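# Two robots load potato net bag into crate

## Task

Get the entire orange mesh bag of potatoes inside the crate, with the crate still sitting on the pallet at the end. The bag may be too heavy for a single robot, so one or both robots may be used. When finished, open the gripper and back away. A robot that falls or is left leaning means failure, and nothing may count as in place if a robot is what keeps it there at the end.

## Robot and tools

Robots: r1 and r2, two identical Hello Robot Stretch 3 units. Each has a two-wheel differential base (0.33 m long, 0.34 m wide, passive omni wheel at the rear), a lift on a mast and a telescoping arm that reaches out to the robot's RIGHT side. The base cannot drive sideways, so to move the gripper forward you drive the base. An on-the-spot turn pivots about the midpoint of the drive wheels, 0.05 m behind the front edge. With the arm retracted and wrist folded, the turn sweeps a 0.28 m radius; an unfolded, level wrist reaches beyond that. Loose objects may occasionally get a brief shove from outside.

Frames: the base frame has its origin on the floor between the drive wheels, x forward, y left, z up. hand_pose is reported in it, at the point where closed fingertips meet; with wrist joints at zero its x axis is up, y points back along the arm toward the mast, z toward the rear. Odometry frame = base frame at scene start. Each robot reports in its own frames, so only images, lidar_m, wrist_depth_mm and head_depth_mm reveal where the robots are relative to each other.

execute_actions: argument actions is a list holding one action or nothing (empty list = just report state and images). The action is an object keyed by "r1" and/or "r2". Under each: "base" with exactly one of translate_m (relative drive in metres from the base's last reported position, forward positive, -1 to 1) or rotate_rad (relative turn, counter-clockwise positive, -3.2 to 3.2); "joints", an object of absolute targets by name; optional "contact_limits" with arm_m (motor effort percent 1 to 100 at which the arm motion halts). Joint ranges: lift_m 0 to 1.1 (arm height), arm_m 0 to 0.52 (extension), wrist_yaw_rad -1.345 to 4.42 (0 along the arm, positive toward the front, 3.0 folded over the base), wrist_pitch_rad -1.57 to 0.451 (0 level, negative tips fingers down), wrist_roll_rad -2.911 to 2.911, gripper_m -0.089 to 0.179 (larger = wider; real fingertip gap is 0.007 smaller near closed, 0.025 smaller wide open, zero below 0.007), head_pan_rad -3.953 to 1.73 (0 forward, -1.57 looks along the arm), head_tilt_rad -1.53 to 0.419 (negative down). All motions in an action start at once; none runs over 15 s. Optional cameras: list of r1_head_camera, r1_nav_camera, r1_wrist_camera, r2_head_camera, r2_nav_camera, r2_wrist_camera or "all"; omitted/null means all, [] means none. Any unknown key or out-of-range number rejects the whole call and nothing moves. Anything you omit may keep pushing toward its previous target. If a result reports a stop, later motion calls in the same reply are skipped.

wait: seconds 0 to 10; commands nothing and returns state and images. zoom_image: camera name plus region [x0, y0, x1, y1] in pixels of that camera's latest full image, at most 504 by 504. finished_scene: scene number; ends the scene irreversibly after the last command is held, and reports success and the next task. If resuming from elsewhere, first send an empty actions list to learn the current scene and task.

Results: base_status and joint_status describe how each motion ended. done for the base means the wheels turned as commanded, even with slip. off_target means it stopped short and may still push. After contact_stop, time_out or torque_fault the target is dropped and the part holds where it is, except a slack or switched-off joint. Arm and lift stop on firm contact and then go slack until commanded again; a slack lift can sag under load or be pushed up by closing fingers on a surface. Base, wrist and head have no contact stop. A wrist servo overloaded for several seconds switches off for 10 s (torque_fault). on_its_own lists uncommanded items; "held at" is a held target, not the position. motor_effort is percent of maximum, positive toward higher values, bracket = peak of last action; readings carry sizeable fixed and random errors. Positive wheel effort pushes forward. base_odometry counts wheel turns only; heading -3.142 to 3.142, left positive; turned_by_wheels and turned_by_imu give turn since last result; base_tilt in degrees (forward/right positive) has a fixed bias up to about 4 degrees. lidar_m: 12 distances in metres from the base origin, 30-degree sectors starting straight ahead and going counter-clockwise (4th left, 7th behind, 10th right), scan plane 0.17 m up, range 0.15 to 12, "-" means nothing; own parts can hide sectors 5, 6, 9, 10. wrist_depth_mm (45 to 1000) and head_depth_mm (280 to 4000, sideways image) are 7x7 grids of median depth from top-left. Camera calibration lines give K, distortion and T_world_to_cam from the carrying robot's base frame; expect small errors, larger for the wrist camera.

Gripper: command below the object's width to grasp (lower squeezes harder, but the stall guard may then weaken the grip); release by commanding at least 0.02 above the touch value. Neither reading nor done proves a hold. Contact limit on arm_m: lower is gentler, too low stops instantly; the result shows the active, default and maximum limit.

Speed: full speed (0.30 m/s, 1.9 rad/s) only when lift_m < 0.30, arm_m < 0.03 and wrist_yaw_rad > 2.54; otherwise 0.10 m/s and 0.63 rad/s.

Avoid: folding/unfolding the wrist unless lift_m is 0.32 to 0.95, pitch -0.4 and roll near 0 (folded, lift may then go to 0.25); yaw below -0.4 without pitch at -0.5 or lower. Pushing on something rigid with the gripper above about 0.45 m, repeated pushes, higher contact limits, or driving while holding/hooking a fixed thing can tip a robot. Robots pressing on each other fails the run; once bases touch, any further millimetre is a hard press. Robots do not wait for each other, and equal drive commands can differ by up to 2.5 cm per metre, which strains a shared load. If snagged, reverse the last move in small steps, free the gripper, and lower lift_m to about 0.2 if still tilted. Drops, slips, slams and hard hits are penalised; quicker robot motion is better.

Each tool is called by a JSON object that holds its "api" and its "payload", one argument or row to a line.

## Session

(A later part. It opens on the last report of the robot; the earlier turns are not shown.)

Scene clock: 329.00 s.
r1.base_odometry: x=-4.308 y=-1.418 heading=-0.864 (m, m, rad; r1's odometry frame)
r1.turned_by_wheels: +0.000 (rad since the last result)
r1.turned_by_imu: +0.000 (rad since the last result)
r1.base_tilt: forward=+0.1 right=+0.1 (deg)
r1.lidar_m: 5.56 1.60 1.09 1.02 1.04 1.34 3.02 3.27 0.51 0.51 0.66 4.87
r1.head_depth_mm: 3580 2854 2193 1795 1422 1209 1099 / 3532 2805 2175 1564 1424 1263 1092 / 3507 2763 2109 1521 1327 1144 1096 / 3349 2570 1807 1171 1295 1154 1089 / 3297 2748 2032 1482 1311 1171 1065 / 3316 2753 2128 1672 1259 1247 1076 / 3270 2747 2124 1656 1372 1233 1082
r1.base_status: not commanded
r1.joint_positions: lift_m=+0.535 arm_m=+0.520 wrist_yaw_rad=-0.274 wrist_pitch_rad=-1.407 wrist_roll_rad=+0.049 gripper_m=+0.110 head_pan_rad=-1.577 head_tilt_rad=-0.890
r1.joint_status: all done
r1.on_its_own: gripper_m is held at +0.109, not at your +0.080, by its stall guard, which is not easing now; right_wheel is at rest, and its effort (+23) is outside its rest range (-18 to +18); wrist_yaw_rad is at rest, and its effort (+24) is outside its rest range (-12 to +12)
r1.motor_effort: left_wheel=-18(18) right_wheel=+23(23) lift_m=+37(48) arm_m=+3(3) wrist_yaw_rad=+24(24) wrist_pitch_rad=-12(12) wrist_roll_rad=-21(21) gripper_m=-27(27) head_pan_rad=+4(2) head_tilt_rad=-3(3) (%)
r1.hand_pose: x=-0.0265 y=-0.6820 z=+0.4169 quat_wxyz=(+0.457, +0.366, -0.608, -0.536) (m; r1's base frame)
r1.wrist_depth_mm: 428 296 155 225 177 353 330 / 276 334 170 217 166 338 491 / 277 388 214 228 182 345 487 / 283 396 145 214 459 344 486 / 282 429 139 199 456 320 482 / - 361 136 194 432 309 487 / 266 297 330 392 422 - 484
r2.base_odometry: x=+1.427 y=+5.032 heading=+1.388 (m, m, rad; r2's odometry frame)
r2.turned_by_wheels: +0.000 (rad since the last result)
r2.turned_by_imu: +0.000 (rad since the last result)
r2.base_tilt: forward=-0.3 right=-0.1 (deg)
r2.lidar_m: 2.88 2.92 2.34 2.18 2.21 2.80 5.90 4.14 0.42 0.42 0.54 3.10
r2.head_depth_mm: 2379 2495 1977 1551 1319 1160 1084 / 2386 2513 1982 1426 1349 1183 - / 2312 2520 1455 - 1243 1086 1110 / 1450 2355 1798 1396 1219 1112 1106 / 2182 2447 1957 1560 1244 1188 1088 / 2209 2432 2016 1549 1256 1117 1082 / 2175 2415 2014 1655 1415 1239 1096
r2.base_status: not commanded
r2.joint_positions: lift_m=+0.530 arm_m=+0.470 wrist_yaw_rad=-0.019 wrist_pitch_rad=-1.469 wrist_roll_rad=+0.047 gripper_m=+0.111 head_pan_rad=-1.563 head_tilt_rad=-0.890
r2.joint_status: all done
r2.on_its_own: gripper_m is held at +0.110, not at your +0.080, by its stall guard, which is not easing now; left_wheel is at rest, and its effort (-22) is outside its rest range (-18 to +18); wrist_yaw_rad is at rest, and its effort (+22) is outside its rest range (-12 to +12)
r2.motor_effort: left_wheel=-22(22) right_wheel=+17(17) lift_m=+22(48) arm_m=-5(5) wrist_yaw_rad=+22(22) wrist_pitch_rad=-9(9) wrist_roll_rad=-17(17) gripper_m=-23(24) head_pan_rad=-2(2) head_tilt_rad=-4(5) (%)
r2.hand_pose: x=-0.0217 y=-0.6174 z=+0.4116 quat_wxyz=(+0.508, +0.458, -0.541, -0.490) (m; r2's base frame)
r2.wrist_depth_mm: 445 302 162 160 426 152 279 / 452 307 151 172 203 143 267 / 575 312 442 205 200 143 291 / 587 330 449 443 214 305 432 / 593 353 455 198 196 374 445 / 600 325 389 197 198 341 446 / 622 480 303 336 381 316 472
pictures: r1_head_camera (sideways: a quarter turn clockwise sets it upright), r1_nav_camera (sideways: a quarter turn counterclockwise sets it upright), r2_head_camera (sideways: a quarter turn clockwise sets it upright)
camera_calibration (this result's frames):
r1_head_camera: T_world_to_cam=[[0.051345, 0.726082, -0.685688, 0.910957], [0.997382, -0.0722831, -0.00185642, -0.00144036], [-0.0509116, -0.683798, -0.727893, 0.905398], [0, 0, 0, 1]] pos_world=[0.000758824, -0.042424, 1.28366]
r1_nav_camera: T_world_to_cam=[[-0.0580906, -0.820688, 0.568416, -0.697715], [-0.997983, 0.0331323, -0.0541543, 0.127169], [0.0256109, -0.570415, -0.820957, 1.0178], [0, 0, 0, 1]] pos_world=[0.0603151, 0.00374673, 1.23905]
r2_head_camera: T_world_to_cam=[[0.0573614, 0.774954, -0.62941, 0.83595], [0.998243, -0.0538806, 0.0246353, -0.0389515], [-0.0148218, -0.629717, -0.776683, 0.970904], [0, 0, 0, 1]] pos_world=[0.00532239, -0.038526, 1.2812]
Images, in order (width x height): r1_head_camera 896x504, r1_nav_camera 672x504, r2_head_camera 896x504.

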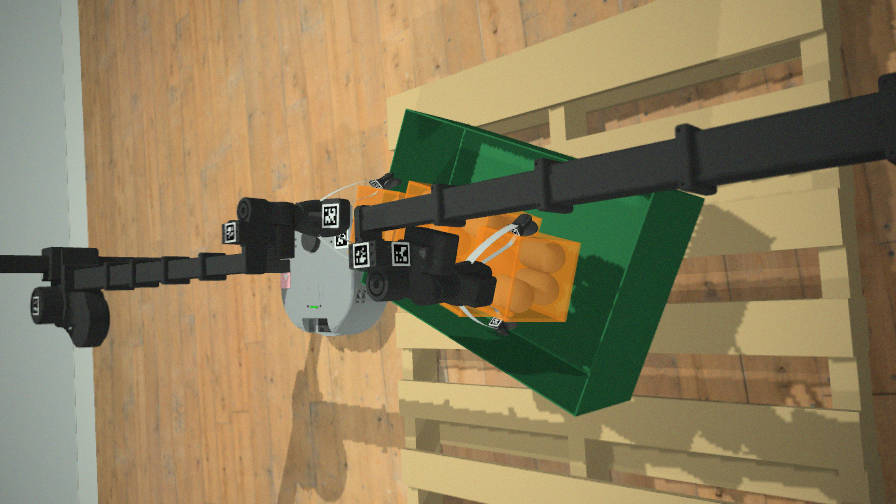

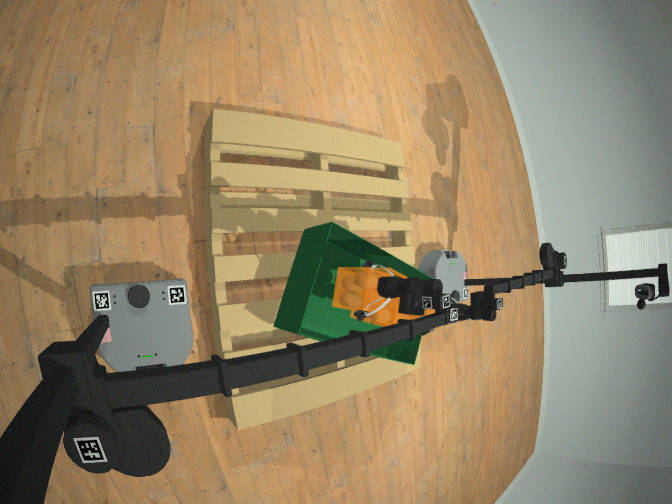

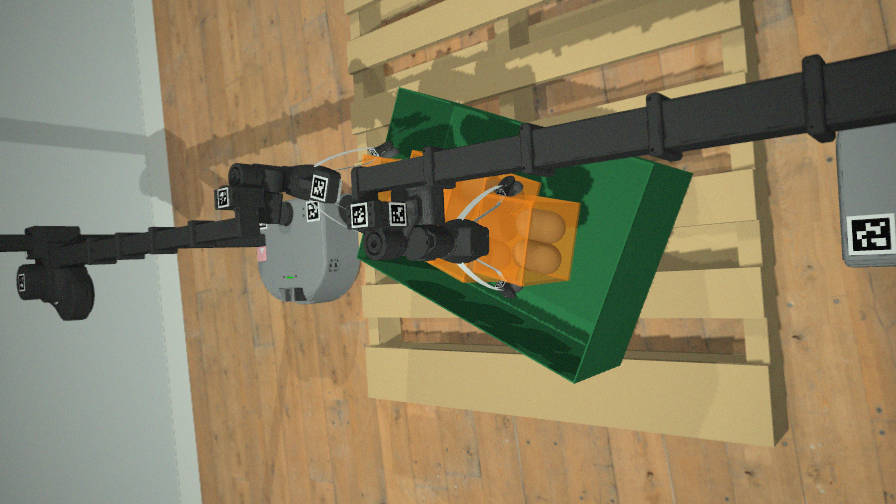

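{"api": "execute_actions", "payload": {
  "actions": [
    {"r2":{"joints":{"lift_m":0.56,"arm_m":0.5}},"r1":{"joints":{"lift_m":0.565,"arm_m":0.49}}}
  ],
  "cameras": ["r1_wrist_camera","r2_wrist_camera"]
}}

{"api": "execute_actions", "payload": {
  "actions": [
    {"r2":{"joints":{"lift_m":0.49}},"r1":{"joints":{"lift_m":0.495}}}
  ],
  "cameras": ["r1_head_camera","r2_head_camera"]
}}

Scene clock: 336.00 s.
r1.base_odometry: x=-4.308 y=-1.418 heading=-0.864 (m, m, rad; r1's odometry frame)
r1.turned_by_wheels: +0.000 (rad since the last result)
r1.turned_by_imu: +0.000 (rad since the last result)
r1.base_tilt: forward=+0.1 right=+0.5 (deg)
r1.lidar_m: 5.54 1.60 1.09 1.02 1.04 1.34 3.02 3.26 0.51 0.51 0.66 4.91
r1.head_depth_mm: 3600 2831 2185 1784 1419 1197 1099 / 3511 2807 2177 1556 1420 1288 1096 / 3487 2825 2115 1507 1359 1161 1093 / 3299 2452 1838 1140 1290 1147 1092 / 3305 2764 2012 1490 1312 1171 1065 / 3322 2748 2142 1663 1250 1239 1073 / 3292 2742 2131 1662 1368 1234 1078
r1.base_status: not commanded
r1.joint_positions: lift_m=+0.564 arm_m=+0.491 wrist_yaw_rad=-0.274 wrist_pitch_rad=-1.407 wrist_roll_rad=+0.049 gripper_m=+0.110 head_pan_rad=-1.577 head_tilt_rad=-0.890
r1.joint_status: all done
r1.on_its_own: gripper_m is held at +0.109, not at your +0.080, by its stall guard, which is not easing now; right_wheel is at rest, and its effort (+23) is outside its rest range (-18 to +18); wrist_yaw_rad is at rest, and its effort (+24) is outside its rest range (-12 to +12)
r1.motor_effort: left_wheel=-17(18) right_wheel=+23(23) lift_m=+55(58) arm_m=-8(12) wrist_yaw_rad=+24(23) wrist_pitch_rad=-12(12) wrist_roll_rad=-21(21) gripper_m=-27(27) head_pan_rad=+3(3) head_tilt_rad=-4(3) (%)
r1.hand_pose: x=-0.0265 y=-0.6528 z=+0.4462 quat_wxyz=(+0.457, +0.367, -0.608, -0.536) (m; r1's base frame)
r1.wrist_depth_mm: 456 314 157 226 177 330 521 / 458 357 170 218 167 323 522 / 311 413 219 228 181 347 521 / 310 441 146 215 491 371 520 / 294 460 139 201 426 372 514 / - 298 136 194 413 616 512 / 569 460 307 328 373 - 516
r2.base_odometry: x=+1.427 y=+5.032 heading=+1.388 (m, m, rad; r2's odometry frame)
r2.turned_by_wheels: +0.000 (rad since the last result)
r2.turned_by_imu: +0.001 (rad since the last result)
r2.base_tilt: forward=-0.3 right=+0.1 (deg)
r2.lidar_m: 2.88 2.92 2.34 2.18 2.20 2.81 5.88 4.13 0.42 0.42 0.54 3.10
r2.head_depth_mm: 2420 2465 1970 1536 1311 1152 1083 / 2345 2508 1983 1449 1368 - - / 2327 2470 1826 1135 1267 1089 1113 / 1411 2347 1813 1111 1239 1111 1109 / 2238 2451 1947 1551 1250 1191 1092 / 2224 2478 2016 1550 1256 1113 1087 / 2178 2422 2016 1674 1418 1242 1094
r2.base_status: not commanded
r2.joint_positions: lift_m=+0.559 arm_m=+0.500 wrist_yaw_rad=-0.019 wrist_pitch_rad=-1.469 wrist_roll_rad=+0.047 gripper_m=+0.111 head_pan_rad=-1.563 head_tilt_rad=-0.890
r2.joint_status: all done
r2.on_its_own: gripper_m is held at +0.110, not at your +0.080, by its stall guard, which is not easing now; left_wheel is at rest, and its effort (-22) is outside its rest range (-18 to +18); wrist_yaw_rad is at rest, and its effort (+22) is outside its rest range (-12 to +12)
r2.motor_effort: left_wheel=-22(21) right_wheel=+17(17) lift_m=+54(57) arm_m=+1(4) wrist_yaw_rad=+22(23) wrist_pitch_rad=-9(9) wrist_roll_rad=-17(17) gripper_m=-24(24) head_pan_rad=-2(2) head_tilt_rad=-5(4) (%)
r2.hand_pose: x=-0.0217 y=-0.6469 z=+0.4401 quat_wxyz=(+0.508, +0.457, -0.541, -0.490) (m; r2's base frame)
r2.wrist_depth_mm: 529 468 160 161 450 151 304 / 599 472 150 200 203 143 299 / 608 361 431 206 200 142 329 / 616 370 472 472 213 322 464 / 622 357 486 198 195 403 467 / 635 331 443 198 198 360 474 / 648 512 344 382 423 347 493
pictures: r1_wrist_camera, r2_wrist_camera
camera_calibration (this result's frames):
r1_wrist_camera: T_world_to_cam=[[-0.979734, 0.188504, 0.0677247, 0.0508984], [0.188501, 0.982052, -0.00649062, 0.690734], [-0.0677326, 0.00640708, -0.997683, 0.608906], [0, 0, 0, 1]] pos_world=[-0.0390943, -0.691832, 0.608531]
r2_wrist_camera: T_world_to_cam=[[-0.98724, 0.156993, -0.0266435, 0.103548], [0.154101, 0.98408, 0.0885386, 0.631077], [0.0401193, 0.0833031, -0.995716, 0.659598], [0, 0, 0, 1]] pos_world=[-0.0214859, -0.692233, 0.603656]
Images, in order (width x height): r1_wrist_camera 644x364, r2_wrist_camera 644x364.

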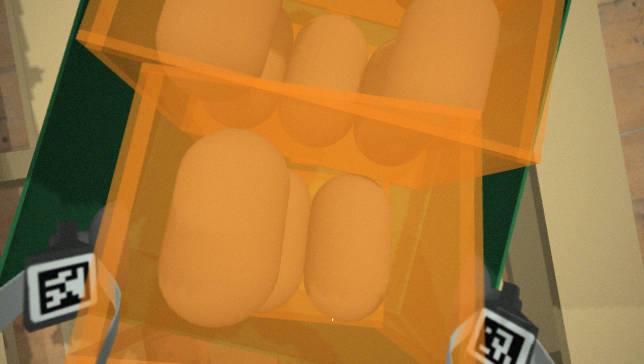

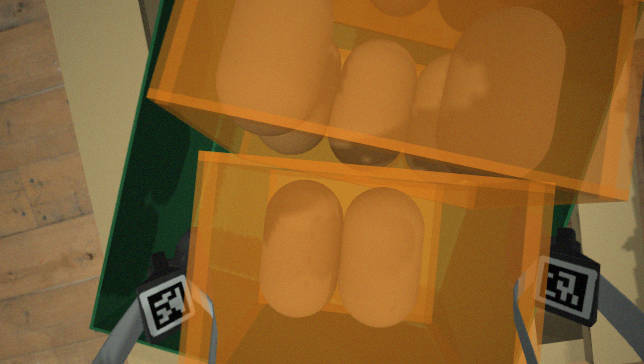

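Scene clock: 337.47 s.
r1.base_odometry: x=-4.308 y=-1.418 heading=-0.864 (m, m, rad; r1's odometry frame)
r1.turned_by_wheels: +0.000 (rad since the last result)
r1.turned_by_imu: +0.000 (rad since the last result)
r1.base_tilt: forward=+0.1 right=+0.3 (deg)
r1.lidar_m: 5.58 1.60 1.09 1.02 1.04 1.34 2.99 3.26 0.51 0.51 0.66 4.89
r1.head_depth_mm: 3554 2828 2190 1780 1420 1203 1104 / 3523 2798 2191 1564 1427 1252 1097 / 3456 2788 2104 1521 1351 1144 1093 / 3295 2572 1502 - 1198 1150 1092 / 3322 2739 2010 1484 1315 1176 1071 / 3380 2762 2156 1672 1261 1243 1077 / 3301 2722 2122 1661 1370 1235 1082
r1.base_status: not commanded
r1.joint_positions: lift_m=+0.495 arm_m=+0.491 wrist_yaw_rad=-0.274 wrist_pitch_rad=-1.407 wrist_roll_rad=+0.049 gripper_m=+0.110 head_pan_rad=-1.577 head_tilt_rad=-0.890
r1.joint_status: all done
r1.on_its_own: gripper_m is held at +0.109, not at your +0.080, by its stall guard, which is not easing now; right_wheel is at rest, and its effort (+23) is outside its rest range (-18 to +18); wrist_yaw_rad is at rest, and its effort (+24) is outside its rest range (-12 to +12)
r1.motor_effort: left_wheel=-17(17) right_wheel=+23(23) lift_m=+38(47) arm_m=-8(8) wrist_yaw_rad=+24(25) wrist_pitch_rad=-12(12) wrist_roll_rad=-21(21) gripper_m=-27(27) head_pan_rad=+3(3) head_tilt_rad=-4(4) (%)
r1.hand_pose: x=-0.0265 y=-0.6528 z=+0.3768 quat_wxyz=(+0.457, +0.367, -0.608, -0.536) (m; r1's base frame)
r1.wrist_depth_mm: 256 314 156 226 177 328 273 / 270 357 170 219 167 318 272 / 285 393 217 228 181 326 271 / 301 395 145 214 422 324 444 / 295 394 139 199 415 300 443 / - 298 137 194 411 261 440 / 219 250 277 330 375 - 444
r2.base_odometry: x=+1.427 y=+5.032 heading=+1.388 (m, m, rad; r2's odometry frame)
r2.turned_by_wheels: +0.000 (rad since the last result)
r2.turned_by_imu: +0.000 (rad since the last result)
r2.base_tilt: forward=-0.3 right=+0.0 (deg)
r2.lidar_m: 2.88 2.91 2.35 2.18 2.21 2.81 5.87 4.14 0.42 0.42 0.54 3.10
r2.head_depth_mm: 2415 2447 1978 1529 1318 1158 1081 / 2341 2495 1985 1425 1339 1149 - / 2309 2533 1709 1234 1240 1089 1111 / 1504 2324 1805 1370 1216 1116 1113 / 2199 2479 1943 1542 1242 1192 1089 / 2200 2450 2015 1537 1257 1114 1088 / 2160 2400 2020 1669 1425 1237 1098
r2.base_status: not commanded
r2.joint_positions: lift_m=+0.490 arm_m=+0.500 wrist_yaw_rad=-0.019 wrist_pitch_rad=-1.469 wrist_roll_rad=+0.047 gripper_m=+0.111 head_pan_rad=-1.563 head_tilt_rad=-0.890
r2.joint_status: all done
r2.on_its_own: gripper_m is held at +0.110, not at your +0.080, by its stall guard, which is not easing now; left_wheel is at rest, and its effort (-22) is outside its rest range (-18 to +18); wrist_yaw_rad is at rest, and its effort (+22) is outside its rest range (-12 to +12)
r2.motor_effort: left_wheel=-22(22) right_wheel=+17(17) lift_m=+21(47) arm_m=+1(1) wrist_yaw_rad=+22(23) wrist_pitch_rad=-9(9) wrist_roll_rad=-17(17) gripper_m=-24(24) head_pan_rad=-3(2) head_tilt_rad=-4(4) (%)
r2.hand_pose: x=-0.0217 y=-0.6470 z=+0.3716 quat_wxyz=(+0.508, +0.457, -0.541, -0.490) (m; r2's base frame)
r2.wrist_depth_mm: 402 253 160 161 384 152 297 / 409 270 151 175 203 144 271 / 416 289 406 206 200 143 272 / 417 311 412 404 212 321 255 / 259 329 415 197 197 397 237 / 267 324 419 197 198 360 225 / 262 297 343 383 414 320 243
pictures: r1_head_camera (sideways: a quarter turn clockwise sets it upright), r2_head_camera (sideways: a quarter turn clockwise sets it upright)
camera_calibration (this result's frames):
r1_head_camera: T_world_to_cam=[[0.051345, 0.726082, -0.685688, 0.910957], [0.997382, -0.0722831, -0.00185641, -0.00144037], [-0.0509116, -0.683798, -0.727893, 0.905398], [0, 0, 0, 1]] pos_world=[0.000758824, -0.042424, 1.28366]
r2_head_camera: T_world_to_cam=[[0.0573612, 0.774954, -0.62941, 0.83595], [0.998243, -0.0538804, 0.0246353, -0.0389515], [-0.0148217, -0.629717, -0.776683, 0.970904], [0, 0, 0, 1]] pos_world=[0.0053224, -0.038526, 1.2812]
Images, in order (width x height): r1_head_camera 896x504, r2_head_camera 896x504.

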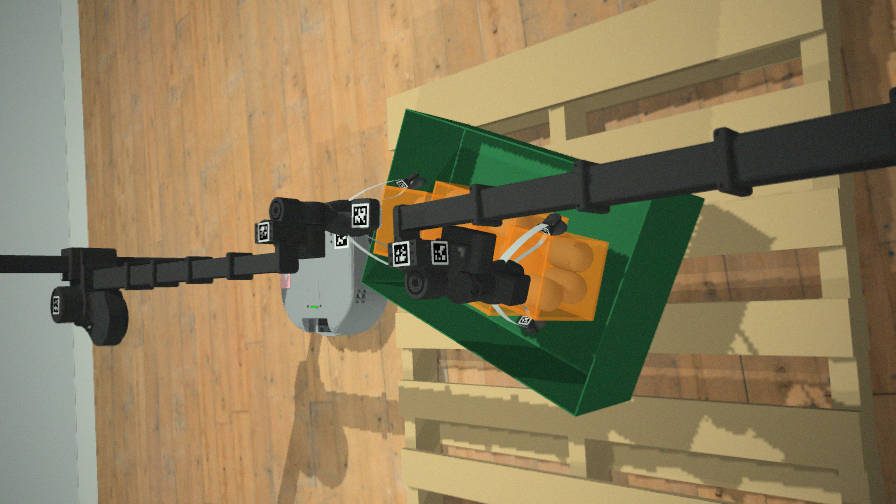

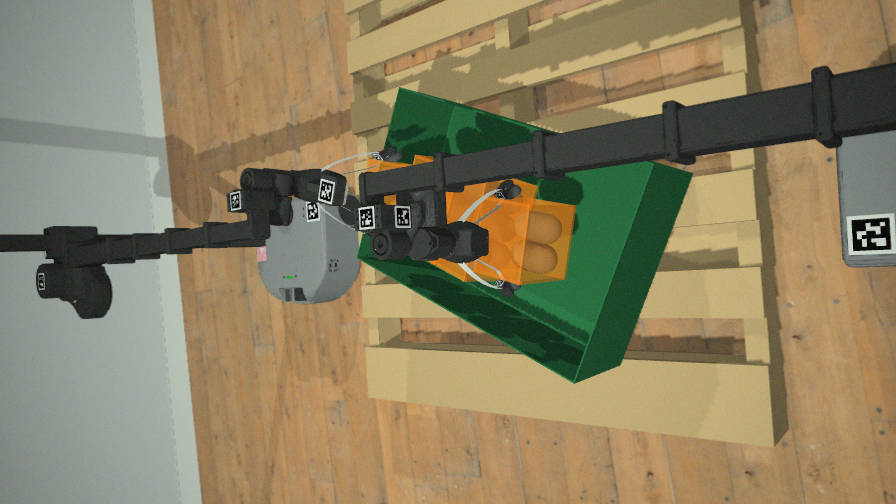

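{"api": "execute_actions", "payload": {
  "actions": [
    {"r2":{"joints":{"lift_m":0.37}},"r1":{"joints":{"lift_m":0.375}}}
  ],
  "cameras": ["r1_head_camera","r2_head_camera"]
}}

Scene clock: 342.70 s.
r1.base_odometry: x=-4.308 y=-1.418 heading=-0.864 (m, m, rad; r1's odometry frame)
r1.turned_by_wheels: +0.000 (rad since the last result)
r1.turned_by_imu: +0.001 (rad since the last result)
r1.base_tilt: forward=+0.0 right=+0.4 (deg)
r1.lidar_m: 5.55 1.60 1.09 1.02 1.04 1.34 3.01 3.27 0.51 0.51 0.66 4.93
r1.head_depth_mm: 3559 2806 2212 1775 1427 1204 1099 / 3495 2802 2173 1562 1425 1244 1095 / 3485 2765 2163 1515 1357 1204 1086 / 3397 2494 1507 1567 1210 1154 1087 / 3396 2553 2027 1511 1313 1175 1069 / 3323 2755 2146 1667 1262 1238 1074 / 3283 2769 2139 1668 1377 1232 1081
r1.base_status: not commanded
r1.joint_positions: lift_m=+0.375 arm_m=+0.491 wrist_yaw_rad=-0.274 wrist_pitch_rad=-1.407 wrist_roll_rad=+0.049 gripper_m=+0.110 head_pan_rad=-1.577 head_tilt_rad=-0.890
r1.joint_status: all done
r1.on_its_own: gripper_m is held at +0.109, not at your +0.080, by its stall guard, which is not easing now; right_wheel is at rest, and its effort (+23) is outside its rest range (-18 to +18); wrist_yaw_rad is at rest, and its effort (+24) is outside its rest range (-12 to +12)
r1.motor_effort: left_wheel=-17(17) right_wheel=+23(23) lift_m=+37(38) arm_m=-8(8) wrist_yaw_rad=+24(23) wrist_pitch_rad=-12(12) wrist_roll_rad=-21(21) gripper_m=-27(27) head_pan_rad=+3(3) head_tilt_rad=-3(4) (%)
r1.hand_pose: x=-0.0265 y=-0.6529 z=+0.2569 quat_wxyz=(+0.457, +0.366, -0.608, -0.536) (m; r1's base frame)
r1.wrist_depth_mm: 257 277 155 225 177 304 263 / 270 278 169 218 167 304 249 / 273 279 216 228 180 303 235 / 273 277 145 215 296 300 225 / 272 277 140 200 293 298 215 / - 275 136 194 293 261 205 / 220 252 276 286 293 - 197
r2.base_odometry: x=+1.427 y=+5.032 heading=+1.388 (m, m, rad; r2's odometry frame)
r2.turned_by_wheels: +0.000 (rad since the last result)
r2.turned_by_imu: +0.001 (rad since the last result)
r2.base_tilt: forward=-0.3 right=+0.0 (deg)
r2.lidar_m: 2.87 2.92 2.35 2.18 2.22 2.81 5.91 4.15 0.42 0.42 0.54 3.10
r2.head_depth_mm: 2394 2504 1971 1551 1322 1156 1077 / 2371 2500 1973 1432 1312 1131 1110 / 2315 2490 1834 1422 1240 1082 1106 / 2194 2284 1775 1454 1217 1119 1106 / 2249 2444 1945 1535 1245 1187 1089 / 2223 2451 1995 1547 1242 1114 1083 / 2169 2387 2047 1678 1422 1242 1096
r2.base_status: not commanded
r2.joint_positions: lift_m=+0.370 arm_m=+0.500 wrist_yaw_rad=-0.019 wrist_pitch_rad=-1.469 wrist_roll_rad=+0.047 gripper_m=+0.111 head_pan_rad=-1.563 head_tilt_rad=-0.890
r2.joint_status: all done
r2.on_its_own: gripper_m is held at +0.110, not at your +0.080, by its stall guard, which is not easing now; left_wheel is at rest, and its effort (-22) is outside its rest range (-18 to +18); wrist_yaw_rad is at rest, and its effort (+24) is outside its rest range (-12 to +12)
r2.motor_effort: left_wheel=-22(22) right_wheel=+18(18) lift_m=+21(22) arm_m=+1(1) wrist_yaw_rad=+24(22) wrist_pitch_rad=-9(9) wrist_roll_rad=-17(17) gripper_m=-23(23) head_pan_rad=-2(2) head_tilt_rad=-4(4) (%)
r2.hand_pose: x=-0.0217 y=-0.6470 z=+0.2516 quat_wxyz=(+0.508, +0.457, -0.541, -0.490) (m; r2's base frame)
r2.wrist_depth_mm: 192 253 161 161 270 152 266 / 201 269 151 174 203 144 267 / 209 285 285 206 201 143 271 / 219 291 290 284 213 280 256 / 231 294 294 198 196 285 237 / 245 301 298 197 198 290 212 / 257 299 304 301 296 294 225
pictures: r1_head_camera (sideways: a quarter turn clockwise sets it upright), r2_head_camera (sideways: a quarter turn clockwise sets it upright)
camera_calibration (this result's frames):
r1_head_camera: T_world_to_cam=[[0.0513452, 0.726082, -0.685688, 0.910957], [0.997382, -0.0722835, -0.0018564, -0.00144038], [-0.0509118, -0.683798, -0.727893, 0.905398], [0, 0, 0, 1]] pos_world=[0.000758809, -0.042424, 1.28366]
r2_head_camera: T_world_to_cam=[[0.0573612, 0.774954, -0.62941, 0.83595], [0.998243, -0.0538804, 0.0246353, -0.0389515], [-0.0148217, -0.629717, -0.776683, 0.970904], [0, 0, 0, 1]] pos_world=[0.0053224, -0.038526, 1.2812]
Images, in order (width x height): r1_head_camera 896x504, r2_head_camera 896x504.

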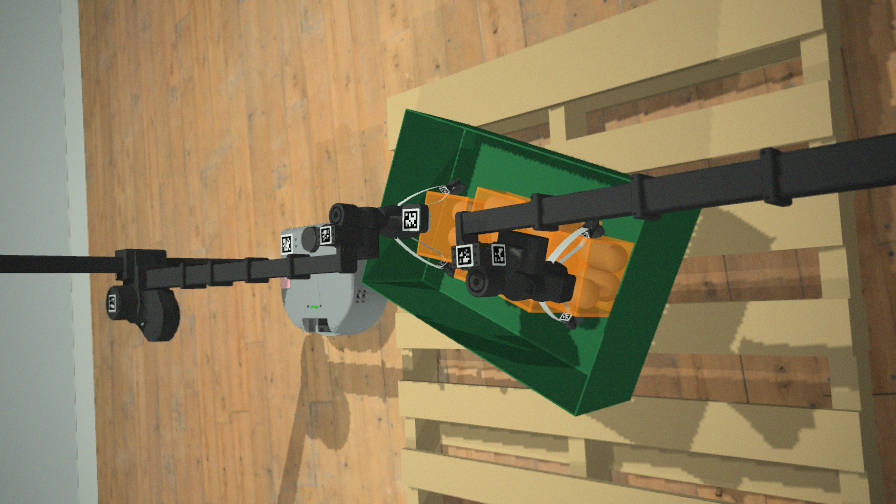

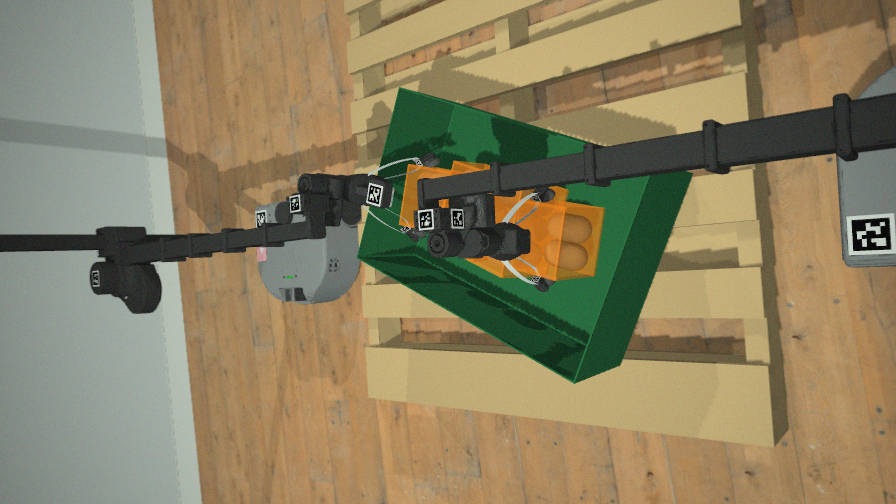

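Inside. Lower slightly, release, raise.

{"api": "execute_actions", "payload": {
  "actions": [
    {"r2":{"joints":{"lift_m":0.35,"gripper_m":0.17}},"r1":{"joints":{"lift_m":0.355,"gripper_m":0.17}}}
  ],
  "cameras": []
}}

{"api": "execute_actions", "payload": {
  "actions": [
    {"r2":{"joints":{"lift_m":0.65}},"r1":{"joints":{"lift_m":0.65}}}
  ],
  "cameras": []
}}

{"api": "execute_actions", "payload": {
  "actions": [
    {"r2":{"joints":{"arm_m":0.0}},"r1":{"joints":{"arm_m":0.0}}}
  ],
  "cameras": ["r1_head_camera","r2_head_camera"]
}}

Scene clock: 347.20 s.
r1.base_odometry: x=-4.308 y=-1.418 heading=-0.863 (m, m, rad; r1's odometry frame)
r1.turned_by_wheels: +0.001 (rad since the last result)
r1.turned_by_imu: +0.002 (rad since the last result)
r1.base_tilt: forward=+0.1 right=+0.4 (deg)
r1.lidar_m: 5.55 1.60 1.09 1.02 1.04 1.34 3.03 3.25 0.51 0.51 0.66 4.86
r1.head_depth_mm: 3561 2829 2207 1790 1416 1206 1096 / 3580 2824 2166 1571 1424 1252 1096 / 3477 2798 2183 1505 1355 1222 1093 / 3402 2474 1796 1588 1261 1160 1091 / 3416 2551 2003 1501 1324 1177 1066 / 3298 2738 2140 1671 1259 1248 1077 / 3284 2765 2154 1669 1375 1231 1082
r1.base_status: not commanded
r1.joint_positions: lift_m=+0.355 arm_m=+0.490 wrist_yaw_rad=-0.251 wrist_pitch_rad=-1.436 wrist_roll_rad=+0.012 gripper_m=+0.170 head_pan_rad=-1.577 head_tilt_rad=-0.890
r1.joint_status: all done
r1.motor_effort: left_wheel=+0(17) right_wheel=+1(23) lift_m=+33(36) arm_m=-6(8) wrist_yaw_rad=+1(23) wrist_pitch_rad=-4(12) wrist_roll_rad=-3(21) gripper_m=+2(95) head_pan_rad=+3(3) head_tilt_rad=-3(3) (%)
r1.hand_pose: x=-0.0242 y=-0.6456 z=+0.2366 quat_wxyz=(+0.467, +0.392, -0.589, -0.531) (m; r1's base frame)
r1.wrist_depth_mm: 245 256 153 210 213 159 281 / 254 258 212 212 182 159 268 / 254 258 149 223 219 280 248 / 251 258 143 205 275 279 235 / - 257 138 197 275 278 222 / - 260 205 201 276 265 210 / 196 221 259 270 276 - 199
r2.base_odometry: x=+1.427 y=+5.032 heading=+1.389 (m, m, rad; r2's odometry frame)
r2.turned_by_wheels: +0.001 (rad since the last result)
r2.turned_by_imu: +0.002 (rad since the last result)
r2.base_tilt: forward=-0.3 right=+0.0 (deg)
r2.lidar_m: 2.88 2.92 2.36 2.18 2.21 2.81 5.89 4.14 0.42 0.42 0.54 3.11
r2.head_depth_mm: 2389 2460 1980 1532 1323 1153 1080 / 2355 2495 1983 1430 1316 1134 1106 / 2310 2538 1835 1406 1258 1089 1115 / 2189 2257 1769 1459 1219 1134 1108 / 2238 2432 1966 1541 1237 1192 1094 / 2203 2434 2000 1545 1250 1112 1086 / 2179 2411 2032 1682 1427 1232 1096
r2.base_status: not commanded
r2.joint_positions: lift_m=+0.350 arm_m=+0.500 wrist_yaw_rad=-0.012 wrist_pitch_rad=-1.481 wrist_roll_rad=+0.027 gripper_m=+0.170 head_pan_rad=-1.563 head_tilt_rad=-0.890
r2.joint_status: all done
r2.on_its_own: wrist_yaw_rad is at rest, and its effort (+14) is outside its rest range (-12 to +12)
r2.motor_effort: left_wheel=-9(22) right_wheel=+8(17) lift_m=+17(21) arm_m=+1(1) wrist_yaw_rad=+14(22) wrist_pitch_rad=-6(9) wrist_roll_rad=-9(17) gripper_m=+3(82) head_pan_rad=-2(3) head_tilt_rad=-4(4) (%)
r2.hand_pose: x=-0.0216 y=-0.6439 z=+0.2318 quat_wxyz=(+0.512, +0.467, -0.531, -0.487) (m; r2's base frame)
r2.wrist_depth_mm: 188 247 145 151 250 145 247 / 199 262 146 166 196 140 249 / 210 267 265 204 197 140 253 / 219 274 270 215 264 261 258 / 233 277 273 195 198 266 240 / 249 283 279 198 206 271 213 / 254 284 283 280 278 275 226
pictures: none
No camera images: the call's "cameras" was empty. Leave "cameras" out to get every camera's image.

Scene clock: 350.90 s.
r1.base_odometry: x=-4.308 y=-1.418 heading=-0.863 (m, m, rad; r1's odometry frame)
r1.turned_by_wheels: +0.000 (rad since the last result)
r1.turned_by_imu: +0.000 (rad since the last result)
r1.base_tilt: forward=+0.1 right=+0.3 (deg)
r1.lidar_m: 5.57 1.60 1.09 1.02 1.04 1.34 3.02 3.28 0.51 0.51 0.66 4.89
r1.head_depth_mm: 3575 2817 2188 1791 1420 1204 1096 / 3579 2826 2182 1579 1427 - - / 3470 2688 2106 1504 1318 1234 1094 / 3307 980 1976 1515 1298 1159 1092 / 3296 2758 2033 1547 1349 1176 1070 / 3351 2754 2139 1675 1260 1243 1080 / 3232 2722 2134 1657 1372 1237 1079
r1.base_status: not commanded
r1.joint_positions: lift_m=+0.650 arm_m=+0.490 wrist_yaw_rad=-0.248 wrist_pitch_rad=-1.447 wrist_roll_rad=+0.006 gripper_m=+0.170 head_pan_rad=-1.577 head_tilt_rad=-0.890
r1.joint_status: all done
r1.motor_effort: left_wheel=+0(3) right_wheel=+1(5) lift_m=+43(55) arm_m=-5(6) wrist_yaw_rad=-2(3) wrist_pitch_rad=-1(5) wrist_roll_rad=+0(3) gripper_m=+0(3) head_pan_rad=+4(3) head_tilt_rad=-3(4) (%)
r1.hand_pose: x=-0.0235 y=-0.6427 z=+0.5311 quat_wxyz=(+0.466, +0.397, -0.585, -0.532) (m; r1's base frame)
r1.wrist_depth_mm: 651 539 555 508 574 515 739 / 646 446 553 499 573 501 724 / 558 455 560 503 584 592 753 / 648 454 560 567 574 605 729 / - 430 555 570 518 607 739 / - 552 566 472 482 603 739 / 550 560 569 690 597 - 751
r2.base_odometry: x=+1.427 y=+5.033 heading=+1.389 (m, m, rad; r2's odometry frame)
r2.turned_by_wheels: +0.000 (rad since the last result)
r2.turned_by_imu: +0.001 (rad since the last result)
r2.base_tilt: forward=-0.3 right=-0.1 (deg)
r2.lidar_m: 2.88 2.92 2.35 2.18 2.21 2.82 5.87 4.14 0.42 0.42 0.54 3.13
r2.head_depth_mm: 2404 2495 1982 1533 1328 1125 - / 2358 2485 1978 1422 - 1134 1103 / 2322 987 - 1420 1239 1100 1116 / 1388 2341 1867 1432 1193 1130 1110 / 2238 2447 1948 1568 1251 1189 1087 / 2224 2443 2020 1542 1254 1115 1096 / 2184 2428 2015 1669 1426 1238 1097
r2.base_status: not commanded
r2.joint_positions: lift_m=+0.649 arm_m=+0.500 wrist_yaw_rad=-0.003 wrist_pitch_rad=-1.496 wrist_roll_rad=+0.006 gripper_m=+0.170 head_pan_rad=-1.564 head_tilt_rad=-0.891
r2.joint_status: all done
r2.motor_effort: left_wheel=-1(8) right_wheel=+0(7) lift_m=+44(60) arm_m=+1(1) wrist_yaw_rad=+4(14) wrist_pitch_rad=-1(9) wrist_roll_rad=-2(9) gripper_m=-1(4) head_pan_rad=-2(2) head_tilt_rad=-4(4) (%)
r2.hand_pose: x=-0.0216 y=-0.6399 z=+0.5306 quat_wxyz=(+0.516, +0.479, -0.520, -0.484) (m; r2's base frame)
r2.wrist_depth_mm: 677 546 487 534 529 520 522 / 686 563 494 494 540 486 536 / 701 572 531 502 541 451 543 / 714 591 567 509 558 476 556 / 727 719 560 523 571 430 679 / 741 - 447 507 529 581 652 / 750 625 621 604 436 605 712
pictures: none
No camera images: the call's "cameras" was empty. Leave "cameras" out to get every camera's image.

Scene clock: 355.73 s.
r1.base_odometry: x=-4.308 y=-1.418 heading=-0.863 (m, m, rad; r1's odometry frame)
r1.turned_by_wheels: +0.000 (rad since the last result)
r1.turned_by_imu: +0.001 (rad since the last result)
r1.base_tilt: forward=+0.1 right=+0.1 (deg)
r1.lidar_m: 5.52 1.60 1.09 1.02 1.04 1.34 3.03 3.28 0.51 0.51 0.66 4.89
r1.head_depth_mm: 3617 2830 2204 1788 1424 1200 1098 / 3547 2796 2175 1563 1425 1260 - / 3500 2800 2175 1504 1346 1232 - / 1361 2565 1892 1545 1292 1163 - / 3303 2772 2030 1511 1338 1170 1066 / 3348 2743 2164 1671 1261 1248 1077 / 3259 2714 2151 1646 1367 1233 1081
r1.base_status: not commanded
r1.joint_positions: lift_m=+0.650 arm_m=+0.001 wrist_yaw_rad=-0.248 wrist_pitch_rad=-1.448 wrist_roll_rad=+0.006 gripper_m=+0.170 head_pan_rad=-1.577 head_tilt_rad=-0.890
r1.joint_status: all done
r1.motor_effort: left_wheel=-1(1) right_wheel=+1(1) lift_m=+43(43) arm_m=-6(6) wrist_yaw_rad=-3(2) wrist_pitch_rad=+0(1) wrist_roll_rad=+0(0) gripper_m=+0(0) head_pan_rad=+3(3) head_tilt_rad=-3(3) (%)
r1.hand_pose: x=-0.0234 y=-0.1528 z=+0.5311 quat_wxyz=(+0.466, +0.398, -0.585, -0.532) (m; r1's base frame)
r1.wrist_depth_mm: 642 550 559 567 574 597 734 / 641 551 561 576 586 596 737 / 564 567 579 656 703 721 749 / 652 681 696 701 704 730 750 / - 673 695 - 723 740 746 / - 679 698 - - 743 749 / 669 677 698 - - - 751
r2.base_odometry: x=+1.427 y=+5.033 heading=+1.389 (m, m, rad; r2's odometry frame)
r2.turned_by_wheels: +0.000 (rad since the last result)
r2.turned_by_imu: +0.001 (rad since the last result)
r2.base_tilt: forward=-0.3 right=+0.0 (deg)
r2.lidar_m: 2.87 2.92 2.34 2.18 2.21 2.81 5.88 4.13 0.42 0.42 0.54 3.11
r2.head_depth_mm: 2381 2479 1988 1537 1320 1137 - / 2365 2496 1964 1429 1319 1151 - / 2289 2405 1922 1432 1244 1108 - / 1548 2428 1806 1463 1199 1130 1130 / 2267 2430 1936 1543 1246 1192 1092 / 2204 2447 2018 1552 1251 1117 1093 / 2175 2402 2034 1670 1429 1236 1097
r2.base_status: not commanded
r2.joint_positions: lift_m=+0.649 arm_m=+0.003 wrist_yaw_rad=-0.002 wrist_pitch_rad=-1.497 wrist_roll_rad=+0.004 gripper_m=+0.170 head_pan_rad=-1.564 head_tilt_rad=-0.891
r2.joint_status: all done
joint sent to its limit — the command would take r2.arm_m past its lower limit, so that joint was sent only as far as its limit.
r2.motor_effort: left_wheel=-1(1) right_wheel=+0(0) lift_m=+44(44) arm_m=-3(5) wrist_yaw_rad=+1(4) wrist_pitch_rad=-1(1) wrist_roll_rad=-1(2) gripper_m=+0(0) head_pan_rad=-2(2) head_tilt_rad=-4(3) (%)
r2.hand_pose: x=-0.0216 y=-0.1427 z=+0.5306 quat_wxyz=(+0.517, +0.480, -0.519, -0.483) (m; r2's base frame)
r2.wrist_depth_mm: 676 552 566 542 631 541 530 / 682 566 573 567 579 655 647 / 698 695 679 674 670 659 664 / 714 700 703 697 - 678 671 / 724 727 726 706 - 691 677 / 746 - 716 734 - 693 684 / 763 747 735 746 731 721 706
pictures: r1_head_camera (sideways: a quarter turn clockwise sets it upright), r2_head_camera (sideways: a quarter turn clockwise sets it upright)
camera_calibration (this result's frames):
r1_head_camera: T_world_to_cam=[[0.0513181, 0.726316, -0.685442, 0.910636], [0.997385, -0.0722437, -0.00187886, -0.00141116], [-0.0508835, -0.683553, -0.728125, 0.905699], [0, 0, 0, 1]] pos_world=[0.00076051, -0.042418, 1.28365]
r2_head_camera: T_world_to_cam=[[0.0574151, 0.775653, -0.628543, 0.83482], [0.99824, -0.0539838, 0.0245667, -0.0388623], [-0.0148759, -0.628847, -0.777387, 0.97182], [0, 0, 0, 1]] pos_world=[0.0053193, -0.0385028, 1.28115]
Images, in order (width x height): r1_head_camera 896x504, r2_head_camera 896x504.

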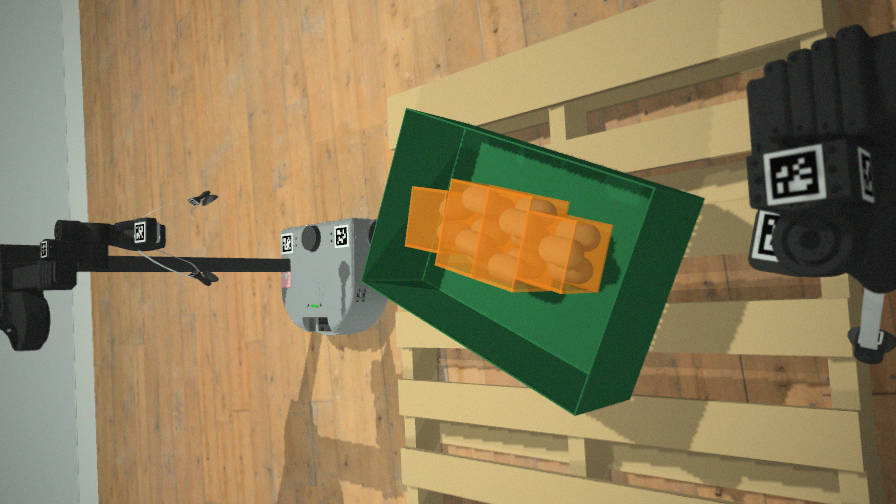

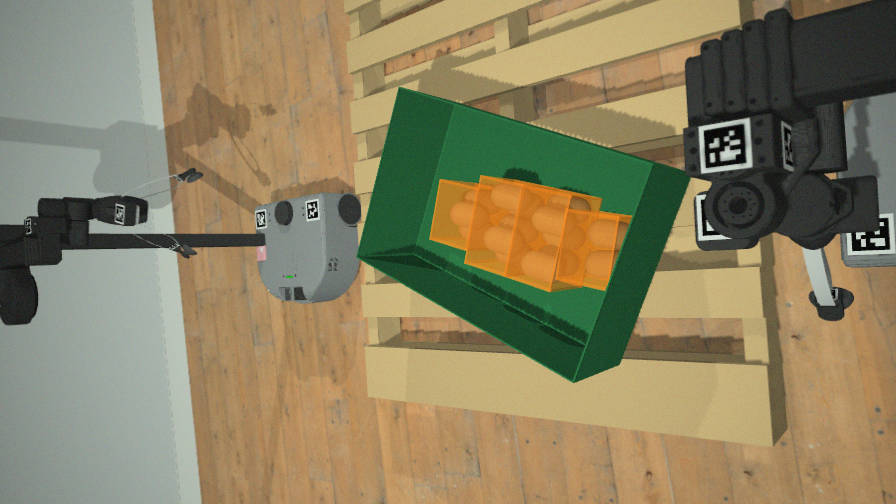

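{"api": "execute_actions", "payload": {
  "actions": [
    {"r2":{"base":{"translate_m":0.9}},"r1":{"base":{"translate_m":-0.6}}}
  ],
  "cameras": []
}}

{"api": "finished_scene", "payload": {
  "scene": 1
}}

Scene clock: 369.93 s.
r1.base_odometry: x=-4.697 y=-0.962 heading=-0.863 (m, m, rad; r1's odometry frame)
r1.turned_by_wheels: +0.000 (rad since the last result)
r1.turned_by_imu: -0.003 (rad since the last result)
r1.base_tilt: forward=+0.2 right=+0.3 (deg)
r1.lidar_m: 5.77 1.52 1.04 0.97 0.99 1.26 2.61 2.65 1.62 0.95 0.66 0.73
r1.head_depth_mm: 3700 2833 2184 1802 1517 1310 1179 / 1375 2689 2117 1777 1511 1324 - / 3333 2672 1892 1778 1508 1316 - / 3473 2795 2162 1764 1493 1292 - / 3447 2820 2147 1681 1430 1239 1090 / 3326 2723 2146 1503 1383 1209 1067 / 3337 2731 2134 1468 1264 1180 1059
r1.base_status: done
r1.joint_positions: lift_m=+0.650 arm_m=+0.001 wrist_yaw_rad=-0.248 wrist_pitch_rad=-1.448 wrist_roll_rad=+0.006 gripper_m=+0.170 head_pan_rad=-1.577 head_tilt_rad=-0.890
r1.joint_status: not commanded
r1.motor_effort: left_wheel=+0(7) right_wheel=+0(3) lift_m=+44(44) arm_m=-5(5) wrist_yaw_rad=-2(3) wrist_pitch_rad=+0(0) wrist_roll_rad=+0(0) gripper_m=+0(0) head_pan_rad=+3(3) head_tilt_rad=-4(4) (%)
r1.hand_pose: x=-0.0234 y=-0.1528 z=+0.5311 quat_wxyz=(+0.466, +0.398, -0.585, -0.532) (m; r1's base frame)
r1.wrist_depth_mm: 535 547 657 698 716 726 734 / 535 553 662 697 717 724 752 / 543 568 673 702 710 733 748 / 664 681 679 698 708 738 754 / - 671 695 - 717 735 751 / - 677 690 - - 740 760 / 672 684 691 - - - 751
r2.base_odometry: x=+1.589 y=+5.918 heading=+1.389 (m, m, rad; r2's odometry frame)
r2.turned_by_wheels: +0.000 (rad since the last result)
r2.turned_by_imu: +0.009 (rad since the last result)
r2.base_tilt: forward=-0.2 right=-0.1 (deg)
r2.lidar_m: 1.98 2.01 2.45 2.28 2.31 2.94 6.47 0.88 1.09 1.74 2.53 2.13
r2.head_depth_mm: 2271 2461 1971 1552 1391 1236 - / 1474 2332 1814 1649 1401 1273 - / 2240 2436 1856 1659 1411 1277 - / 2191 2462 2004 1648 1412 1250 1123 / 2173 2397 2006 1664 1415 1236 1094 / 2144 2371 2020 1652 1418 1233 1094 / 2105 2376 2009 1668 1411 1244 1098
r2.base_status: done
r2.joint_positions: lift_m=+0.649 arm_m=+0.003 wrist_yaw_rad=-0.002 wrist_pitch_rad=-1.497 wrist_roll_rad=+0.004 gripper_m=+0.170 head_pan_rad=-1.564 head_tilt_rad=-0.891
r2.joint_status: not commanded
r2.motor_effort: left_wheel=-2(6) right_wheel=+0(2) lift_m=+44(44) arm_m=-3(3) wrist_yaw_rad=+2(2) wrist_pitch_rad=-1(1) wrist_roll_rad=-1(1) gripper_m=-1(0) head_pan_rad=-2(1) head_tilt_rad=-3(4) (%)
r2.hand_pose: x=-0.0216 y=-0.1427 z=+0.5306 quat_wxyz=(+0.517, +0.480, -0.519, -0.483) (m; r2's base frame)
r2.wrist_depth_mm: 678 669 664 658 649 645 627 / 685 671 667 669 662 660 650 / 705 686 697 676 678 663 661 / 709 701 695 697 - 672 675 / 724 711 710 706 - 689 687 / 733 - 724 717 - 705 696 / 752 753 738 739 727 722 711
pictures: none
No camera images: the call's "cameras" was empty. Leave "cameras" out to get every camera's image.

The scene is finished: the task was done.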